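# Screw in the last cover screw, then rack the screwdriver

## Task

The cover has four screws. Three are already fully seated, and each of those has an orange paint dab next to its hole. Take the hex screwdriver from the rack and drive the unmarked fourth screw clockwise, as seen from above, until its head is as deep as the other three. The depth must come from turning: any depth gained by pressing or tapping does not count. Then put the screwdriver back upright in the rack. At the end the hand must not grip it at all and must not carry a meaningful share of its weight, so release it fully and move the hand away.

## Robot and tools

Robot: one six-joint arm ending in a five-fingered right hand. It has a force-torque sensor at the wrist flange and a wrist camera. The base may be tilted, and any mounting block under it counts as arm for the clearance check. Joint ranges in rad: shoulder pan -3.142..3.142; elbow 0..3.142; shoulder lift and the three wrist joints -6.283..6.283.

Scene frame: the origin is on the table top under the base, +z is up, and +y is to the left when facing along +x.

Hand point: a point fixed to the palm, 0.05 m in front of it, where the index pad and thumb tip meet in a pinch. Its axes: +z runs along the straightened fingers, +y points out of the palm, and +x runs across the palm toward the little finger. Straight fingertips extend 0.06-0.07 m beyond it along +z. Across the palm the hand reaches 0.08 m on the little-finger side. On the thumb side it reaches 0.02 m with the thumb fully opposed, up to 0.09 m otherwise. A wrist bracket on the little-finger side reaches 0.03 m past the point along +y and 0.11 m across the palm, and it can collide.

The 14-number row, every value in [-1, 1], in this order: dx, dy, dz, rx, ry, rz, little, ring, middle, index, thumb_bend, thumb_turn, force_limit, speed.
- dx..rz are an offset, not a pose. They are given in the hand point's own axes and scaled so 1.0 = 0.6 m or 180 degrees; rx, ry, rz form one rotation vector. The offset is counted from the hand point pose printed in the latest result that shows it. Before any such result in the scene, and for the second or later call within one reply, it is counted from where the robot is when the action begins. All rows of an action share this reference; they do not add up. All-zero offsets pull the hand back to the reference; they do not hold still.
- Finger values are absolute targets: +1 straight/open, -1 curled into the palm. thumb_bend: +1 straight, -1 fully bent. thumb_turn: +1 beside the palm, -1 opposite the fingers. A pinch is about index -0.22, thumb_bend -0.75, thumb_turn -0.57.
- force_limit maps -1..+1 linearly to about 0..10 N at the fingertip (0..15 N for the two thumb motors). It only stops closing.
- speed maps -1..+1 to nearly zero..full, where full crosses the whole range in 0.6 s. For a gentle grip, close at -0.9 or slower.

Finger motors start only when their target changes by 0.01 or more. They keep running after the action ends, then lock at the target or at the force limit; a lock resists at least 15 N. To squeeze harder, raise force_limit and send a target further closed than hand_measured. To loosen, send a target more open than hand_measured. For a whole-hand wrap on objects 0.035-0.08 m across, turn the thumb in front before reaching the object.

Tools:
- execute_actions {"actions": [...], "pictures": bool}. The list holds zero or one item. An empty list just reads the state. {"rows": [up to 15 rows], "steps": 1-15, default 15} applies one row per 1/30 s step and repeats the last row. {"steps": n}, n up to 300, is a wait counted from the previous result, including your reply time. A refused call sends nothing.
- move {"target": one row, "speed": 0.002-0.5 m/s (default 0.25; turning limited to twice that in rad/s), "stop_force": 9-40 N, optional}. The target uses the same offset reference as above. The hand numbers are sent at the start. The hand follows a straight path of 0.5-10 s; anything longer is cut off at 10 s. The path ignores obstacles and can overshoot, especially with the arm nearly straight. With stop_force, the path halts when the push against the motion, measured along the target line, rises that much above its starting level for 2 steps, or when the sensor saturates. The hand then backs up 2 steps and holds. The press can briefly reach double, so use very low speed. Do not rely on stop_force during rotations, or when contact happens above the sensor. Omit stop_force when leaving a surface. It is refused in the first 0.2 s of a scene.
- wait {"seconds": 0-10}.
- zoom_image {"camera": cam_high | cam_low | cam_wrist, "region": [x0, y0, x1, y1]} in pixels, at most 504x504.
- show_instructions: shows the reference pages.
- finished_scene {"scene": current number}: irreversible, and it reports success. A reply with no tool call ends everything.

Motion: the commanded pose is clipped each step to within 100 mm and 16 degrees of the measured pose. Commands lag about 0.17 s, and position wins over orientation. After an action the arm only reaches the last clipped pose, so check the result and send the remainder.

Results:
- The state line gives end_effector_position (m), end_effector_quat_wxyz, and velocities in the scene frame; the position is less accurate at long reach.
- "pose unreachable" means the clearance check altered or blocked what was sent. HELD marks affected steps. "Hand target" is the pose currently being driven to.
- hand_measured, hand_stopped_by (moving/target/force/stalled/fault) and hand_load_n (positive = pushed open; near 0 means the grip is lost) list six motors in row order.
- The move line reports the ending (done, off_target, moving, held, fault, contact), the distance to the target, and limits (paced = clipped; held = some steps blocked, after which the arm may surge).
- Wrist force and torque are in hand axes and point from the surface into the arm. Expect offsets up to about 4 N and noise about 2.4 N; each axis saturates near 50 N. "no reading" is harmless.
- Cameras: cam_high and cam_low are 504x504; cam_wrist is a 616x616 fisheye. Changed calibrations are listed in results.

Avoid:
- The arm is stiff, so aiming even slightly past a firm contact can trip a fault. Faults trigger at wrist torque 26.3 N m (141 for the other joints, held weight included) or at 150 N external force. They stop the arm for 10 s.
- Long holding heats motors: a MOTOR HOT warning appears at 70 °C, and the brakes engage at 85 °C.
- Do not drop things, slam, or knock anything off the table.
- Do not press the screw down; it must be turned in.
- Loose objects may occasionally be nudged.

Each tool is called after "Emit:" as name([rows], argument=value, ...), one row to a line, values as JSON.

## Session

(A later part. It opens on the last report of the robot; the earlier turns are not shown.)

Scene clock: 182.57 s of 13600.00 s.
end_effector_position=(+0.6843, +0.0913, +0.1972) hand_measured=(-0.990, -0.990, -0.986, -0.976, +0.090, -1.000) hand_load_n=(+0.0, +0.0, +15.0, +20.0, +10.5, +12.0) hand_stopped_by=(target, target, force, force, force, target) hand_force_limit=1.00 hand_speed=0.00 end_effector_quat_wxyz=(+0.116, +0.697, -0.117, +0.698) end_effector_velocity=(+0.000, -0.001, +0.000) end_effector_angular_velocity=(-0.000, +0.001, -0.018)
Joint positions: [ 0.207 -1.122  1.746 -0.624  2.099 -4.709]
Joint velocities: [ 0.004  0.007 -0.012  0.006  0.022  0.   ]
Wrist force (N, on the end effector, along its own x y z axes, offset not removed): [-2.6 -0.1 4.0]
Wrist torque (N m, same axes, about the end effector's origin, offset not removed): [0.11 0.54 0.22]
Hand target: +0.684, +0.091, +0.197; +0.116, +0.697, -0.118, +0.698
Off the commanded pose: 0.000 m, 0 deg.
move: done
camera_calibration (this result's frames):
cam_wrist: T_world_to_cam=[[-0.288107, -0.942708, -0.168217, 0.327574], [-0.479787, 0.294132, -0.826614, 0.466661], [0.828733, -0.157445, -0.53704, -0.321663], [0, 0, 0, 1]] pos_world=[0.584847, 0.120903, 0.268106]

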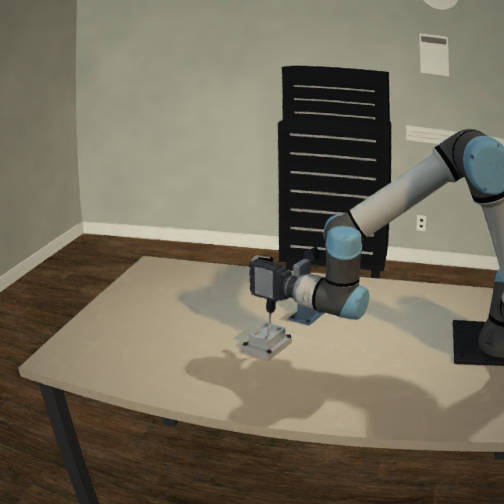

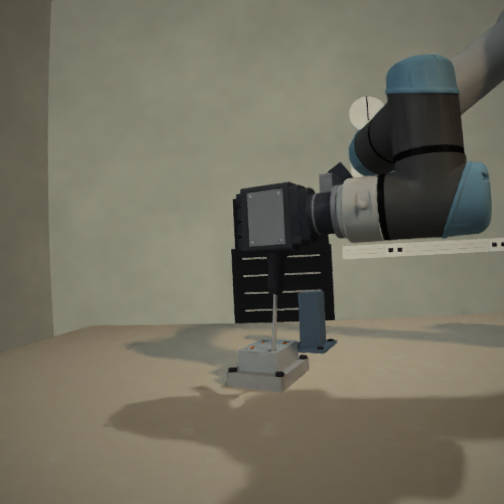

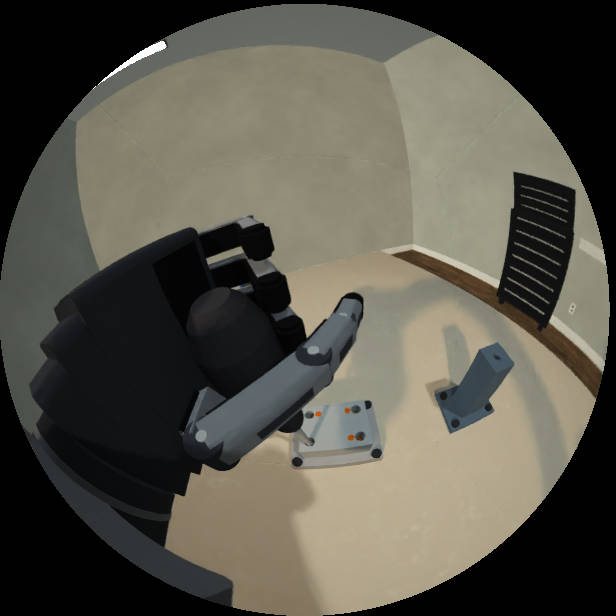

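Emit:
execute_actions([
  {"rows":[[0,0,0,0,0,0,0.2,0.2,0.2,0.2,0.6,-1,1,0.7]],"steps":13},
], pictures=false)

Emit:
move(target=[0,-0.0810,0.0172,0.3333,0,0,0.2,0.2,0.2,0.2,0.6,-1,1,0.5], speed=0.4)

Emit:
execute_actions([
  {"rows":[[0,0,0,0,0,0,-0.99,-0.99,-0.99,-0.99,0.6,-1,1,0.6]],"steps":15},
], pictures=false)

Emit:
execute_actions([
  {"rows":[[0,0,0,0,0,0,-0.99,-0.99,-0.99,-0.99,-0.96,-1,1,0.1]],"steps":15},
], pictures=false)

Emit:
move(target=[-0.0002,0.0235,-0.0358,-0.1667,0,0,-0.99,-0.99,-0.99,-0.99,-0.96,-1,1,0], speed=0.4)

Emit:
move(target=[-0.0002,0.0235,-0.0358,-0.1667,0,0,-0.99,-0.99,-0.99,-0.99,-0.96,-1,1,0], speed=0.4)

Emit:
execute_actions([
  {"rows":[[0,0,0,0,0,0,0.2,0.2,0.2,0.2,0.6,-1,1,0.7]],"steps":13},
], pictures=false)

Emit:
move(target=[0,-0.0810,0.0172,0.3333,0,0,0.2,0.2,0.2,0.2,0.6,-1,1,0.5], speed=0.4)

Emit:
execute_actions([
  {"rows":[[0,0,0,0,0,0,-0.99,-0.99,-0.99,-0.99,0.6,-1,1,0.6]],"steps":15},
], pictures=false)

Emit:
execute_actions([
  {"rows":[[0,0,0,0,0,0,-0.99,-0.99,-0.99,-0.99,-0.96,-1,1,0.1]],"steps":15},
], pictures=false)

Emit:
move(target=[-0.0002,0.0235,-0.0358,-0.1667,0,0,-0.99,-0.99,-0.99,-0.99,-0.96,-1,1,0], speed=0.4)

Emit:
move(target=[-0.0002,0.0235,-0.0358,-0.1667,0,0,-0.99,-0.99,-0.99,-0.99,-0.96,-1,1,0], speed=0.4)

Emit:
zoom_image(camera="cam_low", region=[250,260,300,360])

Scene clock: 186.60 s of 13600.00 s.
end_effector_position=(+0.6843, +0.0914, +0.1972) hand_measured=(-0.056, -0.056, -0.052, -0.046, +0.600, -1.000) hand_load_n=(+0.0, +0.5, +0.5, +0.5, +0.0, +0.0) hand_stopped_by=(moving, moving, moving, moving, moving, target) hand_force_limit=1.00 hand_speed=0.70 end_effector_quat_wxyz=(+0.116, +0.697, -0.117, +0.698) end_effector_velocity=(-0.000, +0.000, -0.000) end_effector_angular_velocity=(-0.001, +0.001, +0.002)
Joint positions: [ 0.208 -1.122  1.746 -0.624  2.099 -4.709]
Joint velocities: [-0.    -0.001  0.001 -0.    -0.002 -0.001]
Wrist force (N, on the end effector, along its own x y z axes, offset not removed): [0.7 2.2 0.5]
Wrist torque (N m, same axes, about the end effector's origin, offset not removed): [0.36 -0.10 0.16]
Hand target: +0.684, +0.091, +0.197; +0.116, +0.697, -0.117, +0.698
Off the commanded pose: 0.000 m, 0 deg.
Steps of this call (steps 1 to 90: nothing new was sent; then 0.60 s passed at rest; steps 91 to 103: all 13 steps of this action). Readings (end_effector_position | what the end effector reports):
91: (+0.6843, +0.0912, +0.1972) | hand_measured=(-0.990, -0.990, -0.986, -0.976, +0.090, -1.000) hand_load_n=(+0.0, +0.0, +15.0, +20.0, +10.5, +11.5) hand_stopped_by=(moving, moving, moving, moving, moving, target) hand_force_limit=1.00 hand_speed=0.70
92: (+0.6843, +0.0912, +0.1972) | hand_measured=(-0.990, -0.990, -0.986, -0.976, +0.090, -1.000) hand_load_n=(+0.0, +0.0, +15.0, +20.0, +10.5, +11.5) hand_stopped_by=(moving, moving, moving, moving, moving, target) hand_force_limit=1.00 hand_speed=0.70
94: (+0.6844, +0.0914, +0.1973) | hand_measured=(-0.906, -0.906, -0.904, -0.896, +0.136, -1.000) hand_load_n=(+0.0, +0.0, -6.0, +0.0, +3.0, +2.0) hand_stopped_by=(moving, moving, moving, moving, moving, target) hand_force_limit=1.00 hand_speed=0.70
98: (+0.6844, +0.0915, +0.1973) | hand_measured=(-0.528, -0.528, -0.524, -0.518, +0.374, -1.000) hand_load_n=(+0.0, +0.5, +0.5, +0.5, +0.0, +0.0) hand_stopped_by=(moving, moving, moving, moving, moving, target) hand_force_limit=1.00 hand_speed=0.70
103: the state above

Scene clock: 188.93 s of 13600.00 s.
end_effector_position=(+0.7094, +0.1337, +0.1972) hand_measured=(+0.200, +0.200, +0.200, +0.200, +0.600, -1.000) hand_load_n=(+0.0, +0.0, +0.0, +0.0, +0.0, +0.0) hand_stopped_by=(target, target, target, target, target, target) hand_force_limit=1.00 hand_speed=0.50 end_effector_quat_wxyz=(-0.247, +0.662, +0.247, +0.663) end_effector_velocity=(+0.001, +0.001, -0.000) end_effector_angular_velocity=(+0.000, +0.001, +0.017)
Joint positions: [-0.239 -1.201  1.868 -0.672  0.607 -4.707]
Joint velocities: [-0.004  0.006 -0.009  0.004 -0.02   0.   ]
Wrist force (N, on the end effector, along its own x y z axes, offset not removed): [-1.2 1.1 2.0]
Wrist torque (N m, same axes, about the end effector's origin, offset not removed): [0.14 0.15 -0.02]
Hand target: +0.710, +0.134, +0.197; -0.248, +0.662, +0.248, +0.663
Off the commanded pose: 0.000 m, 0 deg.
move: done
camera_calibration (this result's frames):
cam_wrist: T_world_to_cam=[[0.670967, -0.722438, -0.166991, -0.335297], [-0.494167, -0.267777, -0.8271, 0.551692], [0.552812, 0.637478, -0.536675, -0.246427], [0, 0, 0, 1]] pos_world=[0.633829, 0.0625913, 0.268062]

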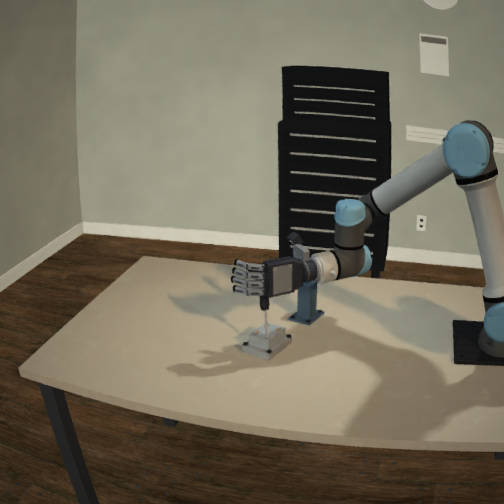

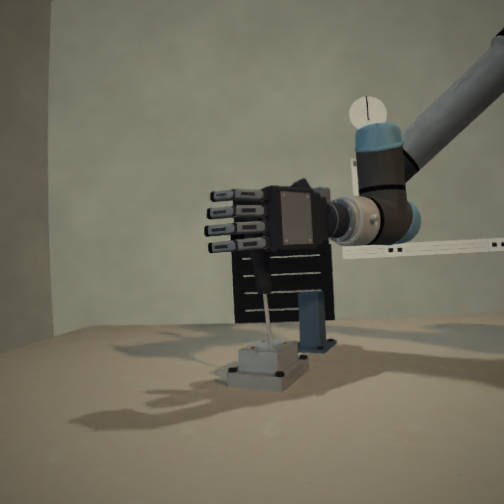

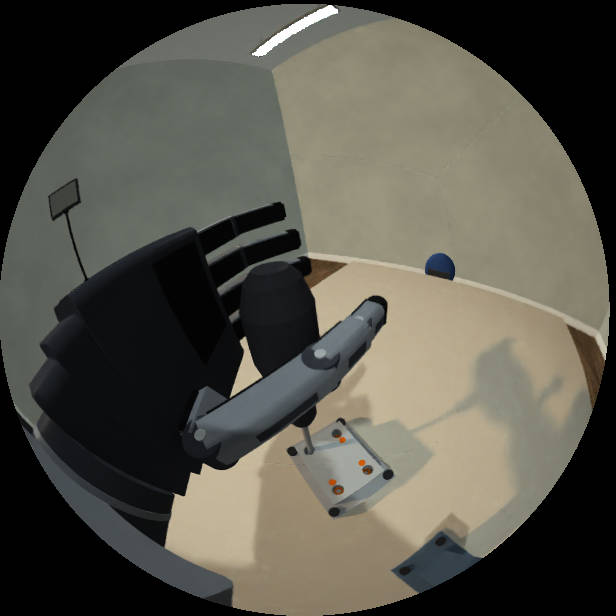

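Scene clock: 189.43 s of 13600.00 s.
end_effector_position=(+0.7095, +0.1336, +0.1973) hand_measured=(-0.858, -0.858, -0.858, -0.858, +0.600, -1.000) hand_load_n=(+0.0, +0.0, +0.0, +0.0, +0.0, +0.0) hand_stopped_by=(moving, moving, moving, moving, target, target) hand_force_limit=1.00 hand_speed=0.60 end_effector_quat_wxyz=(-0.247, +0.662, +0.247, +0.663) end_effector_velocity=(+0.000, -0.000, +0.000) end_effector_angular_velocity=(-0.000, -0.001, -0.001)
Joint positions: [-0.239 -1.201  1.868 -0.672  0.607 -4.707]
Joint velocities: [-0.    -0.001  0.    -0.     0.     0.   ]
Wrist force (N, on the end effector, along its own x y z axes, offset not removed): [1.5 1.6 1.1]
Wrist torque (N m, same axes, about the end effector's origin, offset not removed): [0.26 -0.17 0.12]
Hand target: +0.709, +0.134, +0.197; -0.247, +0.662, +0.247, +0.663
Off the commanded pose: 0.000 m, 0 deg.
Steps of this call (steps 1 to 15: all 15 steps of this action). Readings (end_effector_position | what the end effector reports):
1: (+0.7095, +0.1337, +0.1972) | hand_measured=(+0.200, +0.200, +0.200, +0.200, +0.600, -1.000) hand_load_n=(+0.0, +0.0, +0.0, +0.0, +0.0, +0.0) hand_stopped_by=(moving, moving, moving, moving, target, target) hand_force_limit=1.00 hand_speed=0.60
2: (+0.7095, +0.1337, +0.1972) | hand_measured=(+0.200, +0.200, +0.200, +0.200, +0.600, -1.000) hand_load_n=(+0.0, +0.0, +0.0, +0.0, +0.0, +0.0) hand_stopped_by=(moving, moving, moving, moving, target, target) hand_force_limit=1.00 hand_speed=0.60
4: (+0.7095, +0.1337, +0.1972) | hand_measured=(+0.120, +0.120, +0.120, +0.120, +0.600, -1.000) hand_load_n=(+0.0, -0.5, -0.5, -0.5, +0.0, +0.0) hand_stopped_by=(moving, moving, moving, moving, target, target) hand_force_limit=1.00 hand_speed=0.60
8: (+0.7095, +0.1336, +0.1972) | hand_measured=(-0.236, -0.236, -0.236, -0.236, +0.600, -1.000) hand_load_n=(+0.0, -0.5, -0.5, -0.5, +0.0, +0.0) hand_stopped_by=(moving, moving, moving, moving, target, target) hand_force_limit=1.00 hand_speed=0.60
15: the state above

Scene clock: 189.93 s of 13600.00 s.
end_effector_position=(+0.7095, +0.1336, +0.1973) hand_measured=(-0.990, -0.990, -0.986, -0.980, +0.156, -1.000) hand_load_n=(+0.0, +0.0, +13.0, +15.0, +13.0, +3.0) hand_stopped_by=(target, target, force, force, moving, target) hand_force_limit=1.00 hand_speed=0.10 end_effector_quat_wxyz=(-0.247, +0.662, +0.247, +0.663) end_effector_velocity=(-0.000, -0.000, +0.000) end_effector_angular_velocity=(-0.000, -0.001, +0.000)
Joint positions: [-0.239 -1.201  1.868 -0.672  0.607 -4.707]
Joint velocities: [-0.    -0.001  0.001 -0.001 -0.     0.   ]
Wrist force (N, on the end effector, along its own x y z axes, offset not removed): [3.8 3.4 0.8]
Wrist torque (N m, same axes, about the end effector's origin, offset not removed): [0.37 -0.32 -0.01]
Hand target: +0.710, +0.134, +0.197; -0.247, +0.662, +0.247, +0.663
Off the commanded pose: 0.000 m, 0 deg.
Steps of this call (steps 1 to 15: all 15 steps of this action). Readings (end_effector_position | what the end effector reports):
1: (+0.7095, +0.1336, +0.1973) | hand_measured=(-0.946, -0.946, -0.946, -0.944, +0.600, -1.000) hand_load_n=(+0.0, +0.0, +2.5, +7.0, +0.0, +0.0) hand_stopped_by=(moving, moving, moving, moving, moving, target) hand_force_limit=1.00 hand_speed=0.10
2: (+0.7095, +0.1336, +0.1973) | hand_measured=(-0.986, -0.986, -0.984, -0.982, +0.602, -1.000) hand_load_n=(+0.0, +0.0, +9.5, +11.5, +1.5, +0.5) hand_stopped_by=(moving, moving, moving, force, moving, target) hand_force_limit=1.00 hand_speed=0.10
4: (+0.7095, +0.1336, +0.1973) | hand_measured=(-0.990, -0.990, -0.986, -0.982, +0.568, -1.000) hand_load_n=(+0.0, +0.0, +10.0, +11.0, +2.0, +1.0) hand_stopped_by=(moving, moving, force, force, moving, target) hand_force_limit=1.00 hand_speed=0.10
8: (+0.7095, +0.1336, +0.1973) | hand_measured=(-0.990, -0.990, -0.986, -0.982, +0.420, -1.000) hand_load_n=(+0.0, +0.0, +9.5, +10.5, +7.5, +2.5) hand_stopped_by=(target, target, force, force, moving, target) hand_force_limit=1.00 hand_speed=0.10
15: the state above

Scene clock: 191.60 s of 13600.00 s.
end_effector_position=(+0.7026, +0.1090, +0.1972) hand_measured=(-0.990, -0.990, -0.986, -0.978, +0.064, -1.000) hand_load_n=(+0.0, +0.0, +15.0, +20.0, +12.5, +7.5) hand_stopped_by=(target, target, force, force, force, target) hand_force_limit=1.00 hand_speed=0.00 end_effector_quat_wxyz=(-0.068, +0.703, +0.067, +0.704) end_effector_velocity=(+0.001, -0.001, -0.001) end_effector_angular_velocity=(-0.000, +0.001, -0.017)
Joint positions: [-0.02  -1.241  1.927 -0.688  1.348 -4.709]
Joint velocities: [ 0.008  0.004 -0.005  0.002  0.024 -0.001]
Wrist force (N, on the end effector, along its own x y z axes, offset not removed): [6.5 2.0 2.3]
Wrist torque (N m, same axes, about the end effector's origin, offset not removed): [0.21 -0.20 0.31]
Hand target: +0.703, +0.109, +0.197; -0.068, +0.704, +0.067, +0.704
Off the commanded pose: 0.000 m, 0 deg.
move: done
camera_calibration (this result's frames):
cam_wrist: T_world_to_cam=[[0.221614, -0.960597, -0.167754, -0.00670162], [-0.561933, 0.0147913, -0.82705, 0.558513], [0.796943, 0.277552, -0.536513, -0.359237], [0, 0, 0, 1]] pos_world=[0.601624, 0.0850084, 0.268058]

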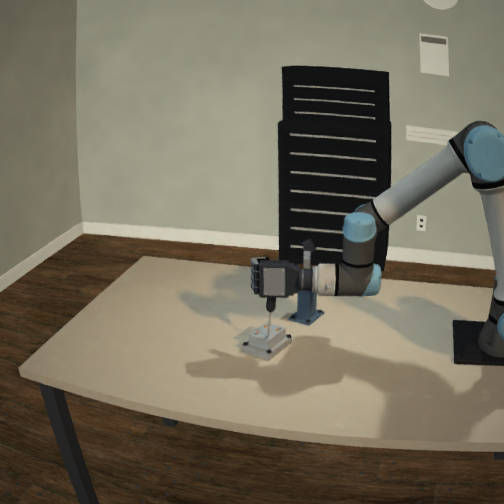

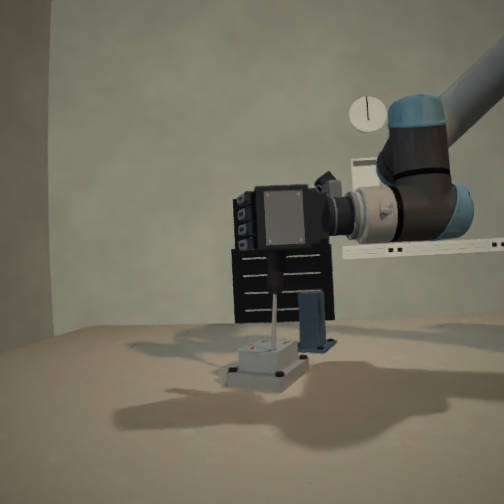

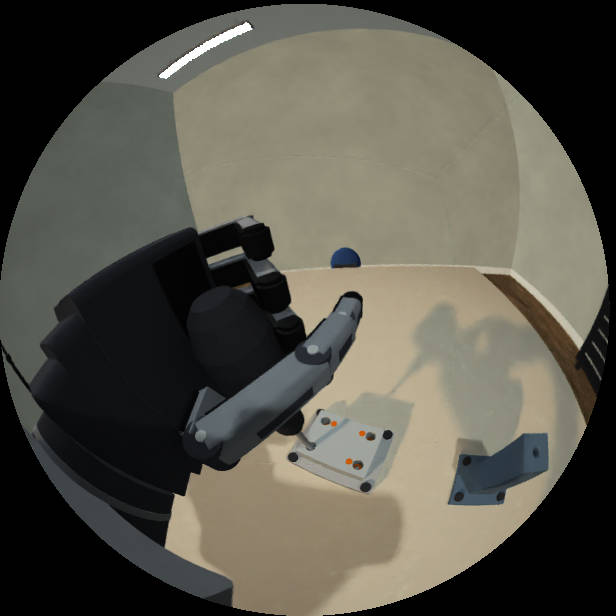

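Scene clock: 192.97 s of 13600.00 s.
end_effector_position=(+0.6843, +0.0912, +0.1970) hand_measured=(-0.990, -0.990, -0.986, -0.974, +0.064, -1.000) hand_load_n=(+0.0, +0.0, +15.5, +19.5, +11.0, +11.5) hand_stopped_by=(target, target, force, force, force, target) hand_force_limit=1.00 hand_speed=0.00 end_effector_quat_wxyz=(+0.115, +0.697, -0.117, +0.698) end_effector_velocity=(+0.000, -0.000, -0.000) end_effector_angular_velocity=(-0.000, +0.002, -0.013)
Joint positions: [ 0.207 -1.123  1.747 -0.626  2.096 -4.709]
Joint velocities: [ 0.005  0.007 -0.011  0.007  0.018 -0.   ]
Wrist force (N, on the end effector, along its own x y z axes, offset not removed): [-1.0 -0.3 3.9]
Wrist torque (N m, same axes, about the end effector's origin, offset not removed): [0.08 0.33 0.39]
Hand target: +0.684, +0.091, +0.197; +0.116, +0.697, -0.117, +0.698
Off the commanded pose: 0.000 m, 0 deg.
move: done
camera_calibration (this result's frames):
cam_wrist: T_world_to_cam=[[-0.286565, -0.943178, -0.168212, 0.326441], [-0.480086, 0.293309, -0.826733, 0.466849], [0.829095, -0.156156, -0.536859, -0.322187], [0, 0, 0, 1]] pos_world=[0.584798, 0.12065, 0.267902]

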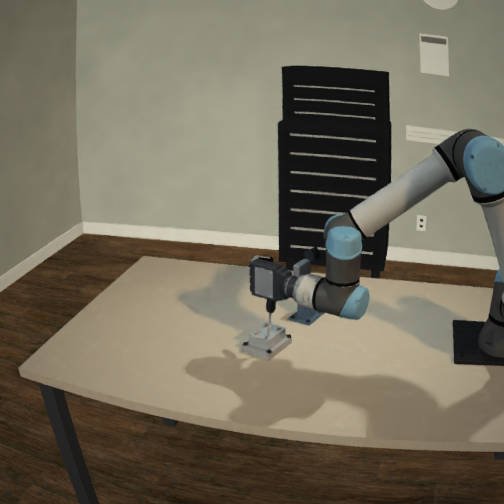

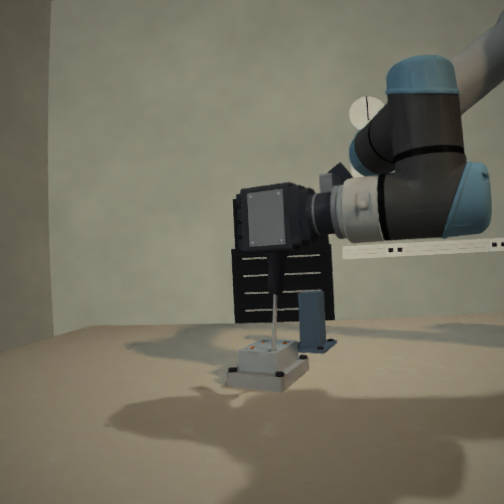

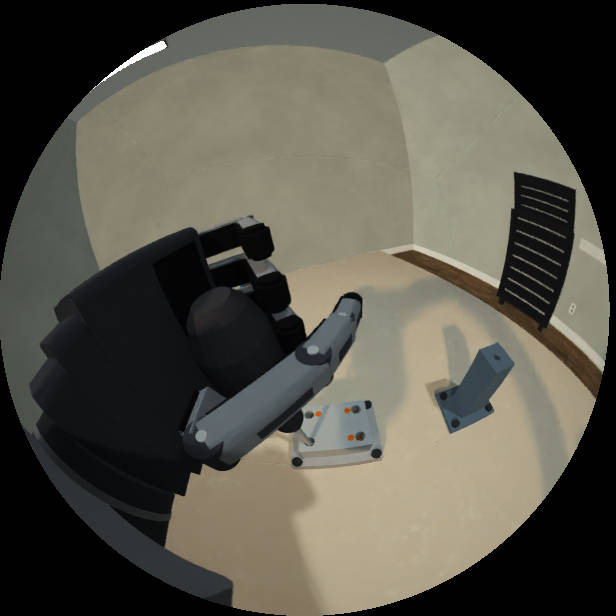

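Scene clock: 193.40 s of 13600.00 s.
end_effector_position=(+0.6844, +0.0913, +0.1971) hand_measured=(-0.056, -0.056, -0.052, -0.042, +0.600, -1.000) hand_load_n=(+0.0, +0.5, +0.5, +0.5, +0.0, +0.0) hand_stopped_by=(moving, moving, moving, moving, moving, target) hand_force_limit=1.00 hand_speed=0.70 end_effector_quat_wxyz=(+0.115, +0.697, -0.117, +0.698) end_effector_velocity=(-0.000, -0.000, -0.000) end_effector_angular_velocity=(+0.000, -0.001, +0.000)
Joint positions: [ 0.207 -1.123  1.747 -0.625  2.096 -4.709]
Joint velocities: [-0.001 -0.     0.001 -0.002 -0.001  0.   ]
Wrist force (N, on the end effector, along its own x y z axes, offset not removed): [1.3 2.5 -0.6]
Wrist torque (N m, same axes, about the end effector's origin, offset not removed): [0.49 -0.15 0.23]
Hand target: +0.684, +0.091, +0.197; +0.115, +0.697, -0.117, +0.698
Off the commanded pose: 0.000 m, 0 deg.
Steps of this call (steps 1 to 13: all 13 steps of this action). Readings (end_effector_position | what the end effector reports):
1: (+0.6843, +0.0912, +0.1970) | hand_measured=(-0.990, -0.990, -0.986, -0.974, +0.064, -1.000) hand_load_n=(+0.0, +0.0, +15.5, +19.5, +11.0, +11.5) hand_stopped_by=(moving, moving, moving, moving, moving, target) hand_force_limit=1.00 hand_speed=0.70
2: (+0.6843, +0.0912, +0.1970) | hand_measured=(-0.990, -0.990, -0.986, -0.974, +0.064, -1.000) hand_load_n=(+0.0, +0.0, +15.5, +19.5, +11.0, +11.5) hand_stopped_by=(moving, moving, moving, moving, moving, target) hand_force_limit=1.00 hand_speed=0.70
4: (+0.6843, +0.0912, +0.1970) | hand_measured=(-0.906, -0.906, -0.906, -0.892, +0.112, -1.000) hand_load_n=(+0.0, +0.0, -8.5, +0.0, +4.0, +3.5) hand_stopped_by=(moving, moving, moving, moving, moving, target) hand_force_limit=1.00 hand_speed=0.70
8: (+0.6844, +0.0913, +0.1970) | hand_measured=(-0.528, -0.528, -0.524, -0.516, +0.348, -1.000) hand_load_n=(+0.0, +0.5, +0.5, +0.5, +0.0, +0.0) hand_stopped_by=(moving, moving, moving, moving, moving, target) hand_force_limit=1.00 hand_speed=0.70
13: the state above

Scene clock: 195.73 s of 13600.00 s.
end_effector_position=(+0.7094, +0.1337, +0.1971) hand_measured=(+0.200, +0.200, +0.200, +0.200, +0.600, -1.000) hand_load_n=(+0.0, +0.0, +0.0, +0.0, +0.0, +0.0) hand_stopped_by=(target, target, target, target, target, target) hand_force_limit=1.00 hand_speed=0.50 end_effector_quat_wxyz=(-0.248, +0.662, +0.247, +0.663) end_effector_velocity=(+0.001, +0.001, +0.001) end_effector_angular_velocity=(+0.000, +0.001, +0.016)
Joint positions: [-0.24  -1.201  1.868 -0.673  0.605 -4.707]
Joint velocities: [-0.004  0.005 -0.01   0.005 -0.02   0.   ]
Wrist force (N, on the end effector, along its own x y z axes, offset not removed): [-0.1 1.9 1.2]
Wrist torque (N m, same axes, about the end effector's origin, offset not removed): [0.26 -0.01 0.04]
Hand target: +0.710, +0.134, +0.197; -0.249, +0.662, +0.248, +0.662
Off the commanded pose: 0.000 m, 0 deg.
move: done
camera_calibration (this result's frames):
cam_wrist: T_world_to_cam=[[0.672253, -0.721286, -0.166801, -0.336366], [-0.493509, -0.268665, -0.827205, 0.551208], [0.551838, 0.638409, -0.536572, -0.245955], [0, 0, 0, 1]] pos_world=[0.633876, 0.0624939, 0.267883]

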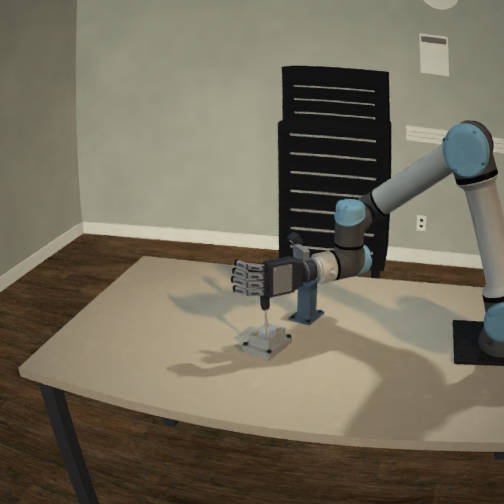

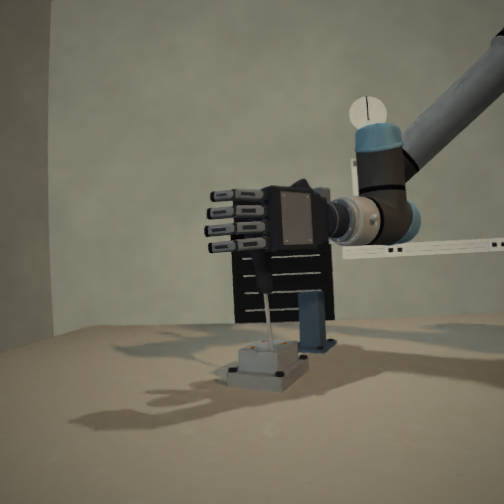

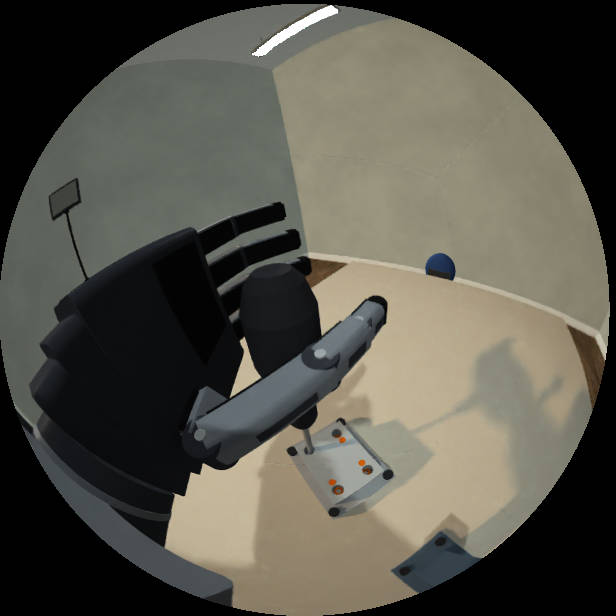

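Scene clock: 196.23 s of 13600.00 s.
end_effector_position=(+0.7095, +0.1336, +0.1971) hand_measured=(-0.858, -0.858, -0.858, -0.858, +0.600, -1.000) hand_load_n=(+0.0, +0.0, +0.0, +0.0, +0.0, +0.0) hand_stopped_by=(moving, moving, moving, moving, target, target) hand_force_limit=1.00 hand_speed=0.60 end_effector_quat_wxyz=(-0.248, +0.662, +0.247, +0.663) end_effector_velocity=(+0.000, -0.001, +0.000) end_effector_angular_velocity=(-0.000, -0.000, -0.005)
Joint positions: [-0.24  -1.2    1.868 -0.673  0.605 -4.707]
Joint velocities: [-0.001 -0.001  0.001 -0.     0.004 -0.   ]
Wrist force (N, on the end effector, along its own x y z axes, offset not removed): [0.0 1.4 1.1]
Wrist torque (N m, same axes, about the end effector's origin, offset not removed): [0.21 -0.04 0.07]
Hand target: +0.709, +0.134, +0.197; -0.248, +0.662, +0.247, +0.663
Off the commanded pose: 0.000 m, 0 deg.
Steps of this call (steps 1 to 15: all 15 steps of this action). Readings (end_effector_position | what the end effector reports):
1: (+0.7094, +0.1338, +0.1971) | hand_measured=(+0.200, +0.200, +0.200, +0.200, +0.600, -1.000) hand_load_n=(+0.0, +0.0, +0.0, +0.0, +0.0, +0.0) hand_stopped_by=(moving, moving, moving, moving, target, target) hand_force_limit=1.00 hand_speed=0.60
2: (+0.7094, +0.1338, +0.1971) | hand_measured=(+0.200, +0.200, +0.200, +0.200, +0.600, -1.000) hand_load_n=(+0.0, +0.0, +0.0, +0.0, +0.0, +0.0) hand_stopped_by=(moving, moving, moving, moving, target, target) hand_force_limit=1.00 hand_speed=0.60
4: (+0.7094, +0.1338, +0.1971) | hand_measured=(+0.120, +0.120, +0.120, +0.120, +0.600, -1.000) hand_load_n=(+0.0, -0.5, -0.5, -0.5, +0.0, +0.0) hand_stopped_by=(moving, moving, moving, moving, target, target) hand_force_limit=1.00 hand_speed=0.60
8: (+0.7095, +0.1337, +0.1971) | hand_measured=(-0.236, -0.236, -0.236, -0.236, +0.600, -1.000) hand_load_n=(+0.0, -0.5, -0.5, -0.5, +0.0, +0.0) hand_stopped_by=(moving, moving, moving, moving, target, target) hand_force_limit=1.00 hand_speed=0.60
15: the state above

Scene clock: 196.73 s of 13600.00 s.
end_effector_position=(+0.7095, +0.1336, +0.1971) hand_measured=(-0.990, -0.990, -0.986, -0.982, +0.154, -1.000) hand_load_n=(+0.0, +0.0, +13.5, +15.0, +12.0, +3.0) hand_stopped_by=(target, target, force, force, moving, target) hand_force_limit=1.00 hand_speed=0.10 end_effector_quat_wxyz=(-0.248, +0.662, +0.247, +0.663) end_effector_velocity=(+0.000, -0.000, +0.000) end_effector_angular_velocity=(-0.000, -0.000, -0.000)
Joint positions: [-0.24  -1.2    1.868 -0.673  0.605 -4.707]
Joint velocities: [-0. -0.  0. -0. -0. -0.]
Wrist force (N, on the end effector, along its own x y z axes, offset not removed): [3.8 2.5 0.3]
Wrist torque (N m, same axes, about the end effector's origin, offset not removed): [0.34 -0.32 0.07]
Hand target: +0.709, +0.134, +0.197; -0.248, +0.662, +0.247, +0.663
Off the commanded pose: 0.000 m, 0 deg.
Steps of this call (steps 1 to 15: all 15 steps of this action). Readings (end_effector_position | what the end effector reports):
1: (+0.7095, +0.1336, +0.1971) | hand_measured=(-0.946, -0.946, -0.946, -0.946, +0.600, -1.000) hand_load_n=(+0.0, +0.0, +0.0, +3.0, +0.0, +0.0) hand_stopped_by=(moving, moving, moving, moving, moving, target) hand_force_limit=1.00 hand_speed=0.10
2: (+0.7095, +0.1336, +0.1971) | hand_measured=(-0.986, -0.986, -0.984, -0.982, +0.600, -1.000) hand_load_n=(+0.0, +0.0, +9.5, +11.5, +1.0, +0.5) hand_stopped_by=(moving, moving, moving, force, moving, target) hand_force_limit=1.00 hand_speed=0.10
4: (+0.7095, +0.1336, +0.1971) | hand_measured=(-0.990, -0.990, -0.986, -0.982, +0.568, -1.000) hand_load_n=(+0.0, +0.0, +10.0, +10.5, +2.5, +1.0) hand_stopped_by=(moving, moving, force, force, moving, target) hand_force_limit=1.00 hand_speed=0.10
8: (+0.7095, +0.1336, +0.1971) | hand_measured=(-0.990, -0.990, -0.986, -0.982, +0.420, -1.000) hand_load_n=(+0.0, +0.0, +10.0, +11.0, +7.5, +2.0) hand_stopped_by=(target, target, force, force, moving, target) hand_force_limit=1.00 hand_speed=0.10
15: the state above

Scene clock: 198.37 s of 13600.00 s.
end_effector_position=(+0.7026, +0.1090, +0.1970) hand_measured=(-0.990, -0.990, -0.986, -0.980, +0.090, -1.000) hand_load_n=(+0.0, +0.0, +15.0, +19.5, +11.0, +7.0) hand_stopped_by=(target, target, force, force, force, target) hand_force_limit=1.00 hand_speed=0.00 end_effector_quat_wxyz=(-0.069, +0.703, +0.068, +0.704) end_effector_velocity=(+0.001, -0.000, +0.000) end_effector_angular_velocity=(-0.001, +0.000, -0.015)
Joint positions: [-0.021 -1.241  1.927 -0.689  1.346 -4.709]
Joint velocities: [ 0.008  0.003 -0.005  0.002  0.023 -0.001]
Wrist force (N, on the end effector, along its own x y z axes, offset not removed): [5.4 1.4 0.4]
Wrist torque (N m, same axes, about the end effector's origin, offset not removed): [0.26 -0.10 0.28]
Hand target: +0.703, +0.109, +0.197; -0.068, +0.703, +0.067, +0.704
Off the commanded pose: 0.000 m, 0 deg.
move: done
camera_calibration (this result's frames):
cam_wrist: T_world_to_cam=[[0.223311, -0.960217, -0.167675, -0.00795571], [-0.561795, 0.0137881, -0.827162, 0.558382], [0.796567, 0.278913, -0.536366, -0.359236], [0, 0, 0, 1]] pos_world=[0.601628, 0.0848573, 0.267856]

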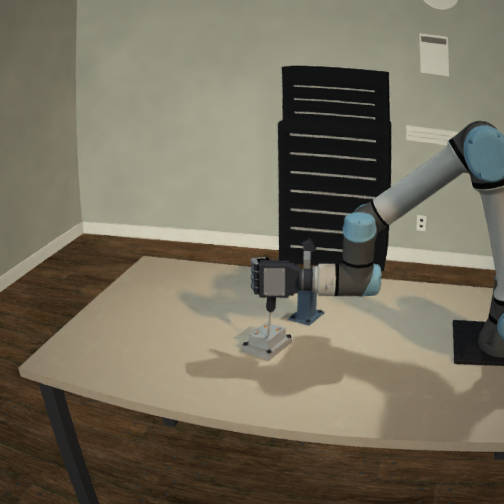

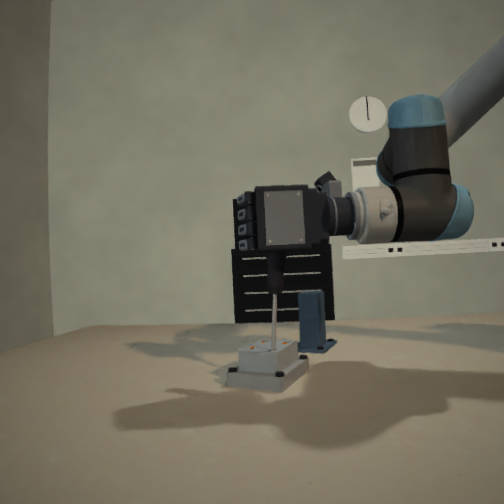

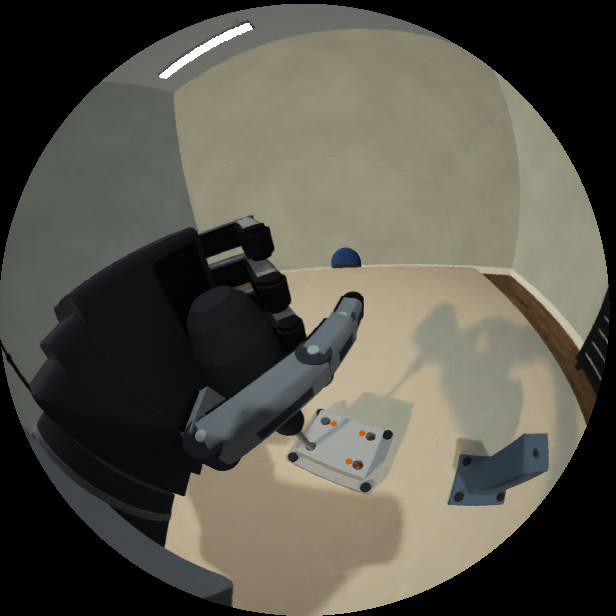

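Scene clock: 199.73 s of 13600.00 s.
end_effector_position=(+0.6843, +0.0912, +0.1968) hand_measured=(-0.990, -0.990, -0.986, -0.976, +0.090, -1.000) hand_load_n=(+0.0, +0.0, +15.5, +19.5, +10.0, +11.5) hand_stopped_by=(target, target, force, force, force, target) hand_force_limit=1.00 hand_speed=0.00 end_effector_quat_wxyz=(+0.115, +0.697, -0.116, +0.698) end_effector_velocity=(+0.000, -0.001, +0.000) end_effector_angular_velocity=(-0.000, +0.001, -0.017)
Joint positions: [ 0.206 -1.123  1.749 -0.627  2.094 -4.709]
Joint velocities: [ 0.004  0.007 -0.012  0.006  0.022  0.   ]
Wrist force (N, on the end effector, along its own x y z axes, offset not removed): [-1.5 0.3 5.0]
Wrist torque (N m, same axes, about the end effector's origin, offset not removed): [0.12 0.44 0.42]
Hand target: +0.684, +0.091, +0.197; +0.115, +0.697, -0.117, +0.698
Off the commanded pose: 0.000 m, 0 deg.
move: done
camera_calibration (this result's frames):
cam_wrist: T_world_to_cam=[[-0.284892, -0.943678, -0.168254, 0.325315], [-0.480419, 0.292458, -0.826841, 0.467032], [0.829478, -0.154728, -0.53668, -0.322721], [0, 0, 0, 1]] pos_world=[0.584741, 0.120471, 0.267699]

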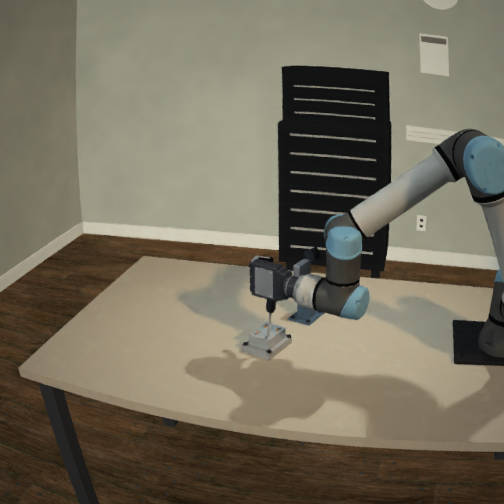

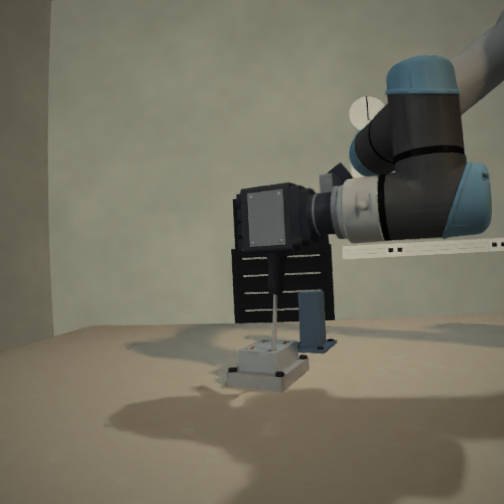

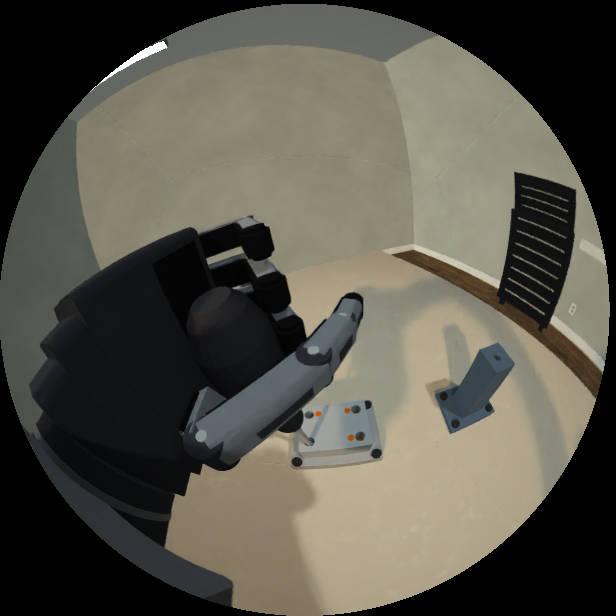

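Region (250, 260, 300, 360) of cam_low's 504x504 image, scaled by 5.040, with more detail than that image has.

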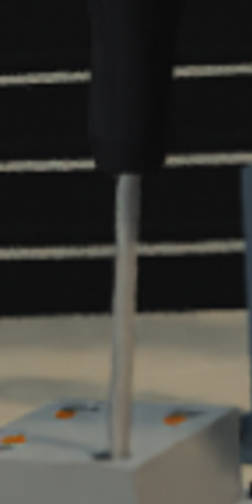

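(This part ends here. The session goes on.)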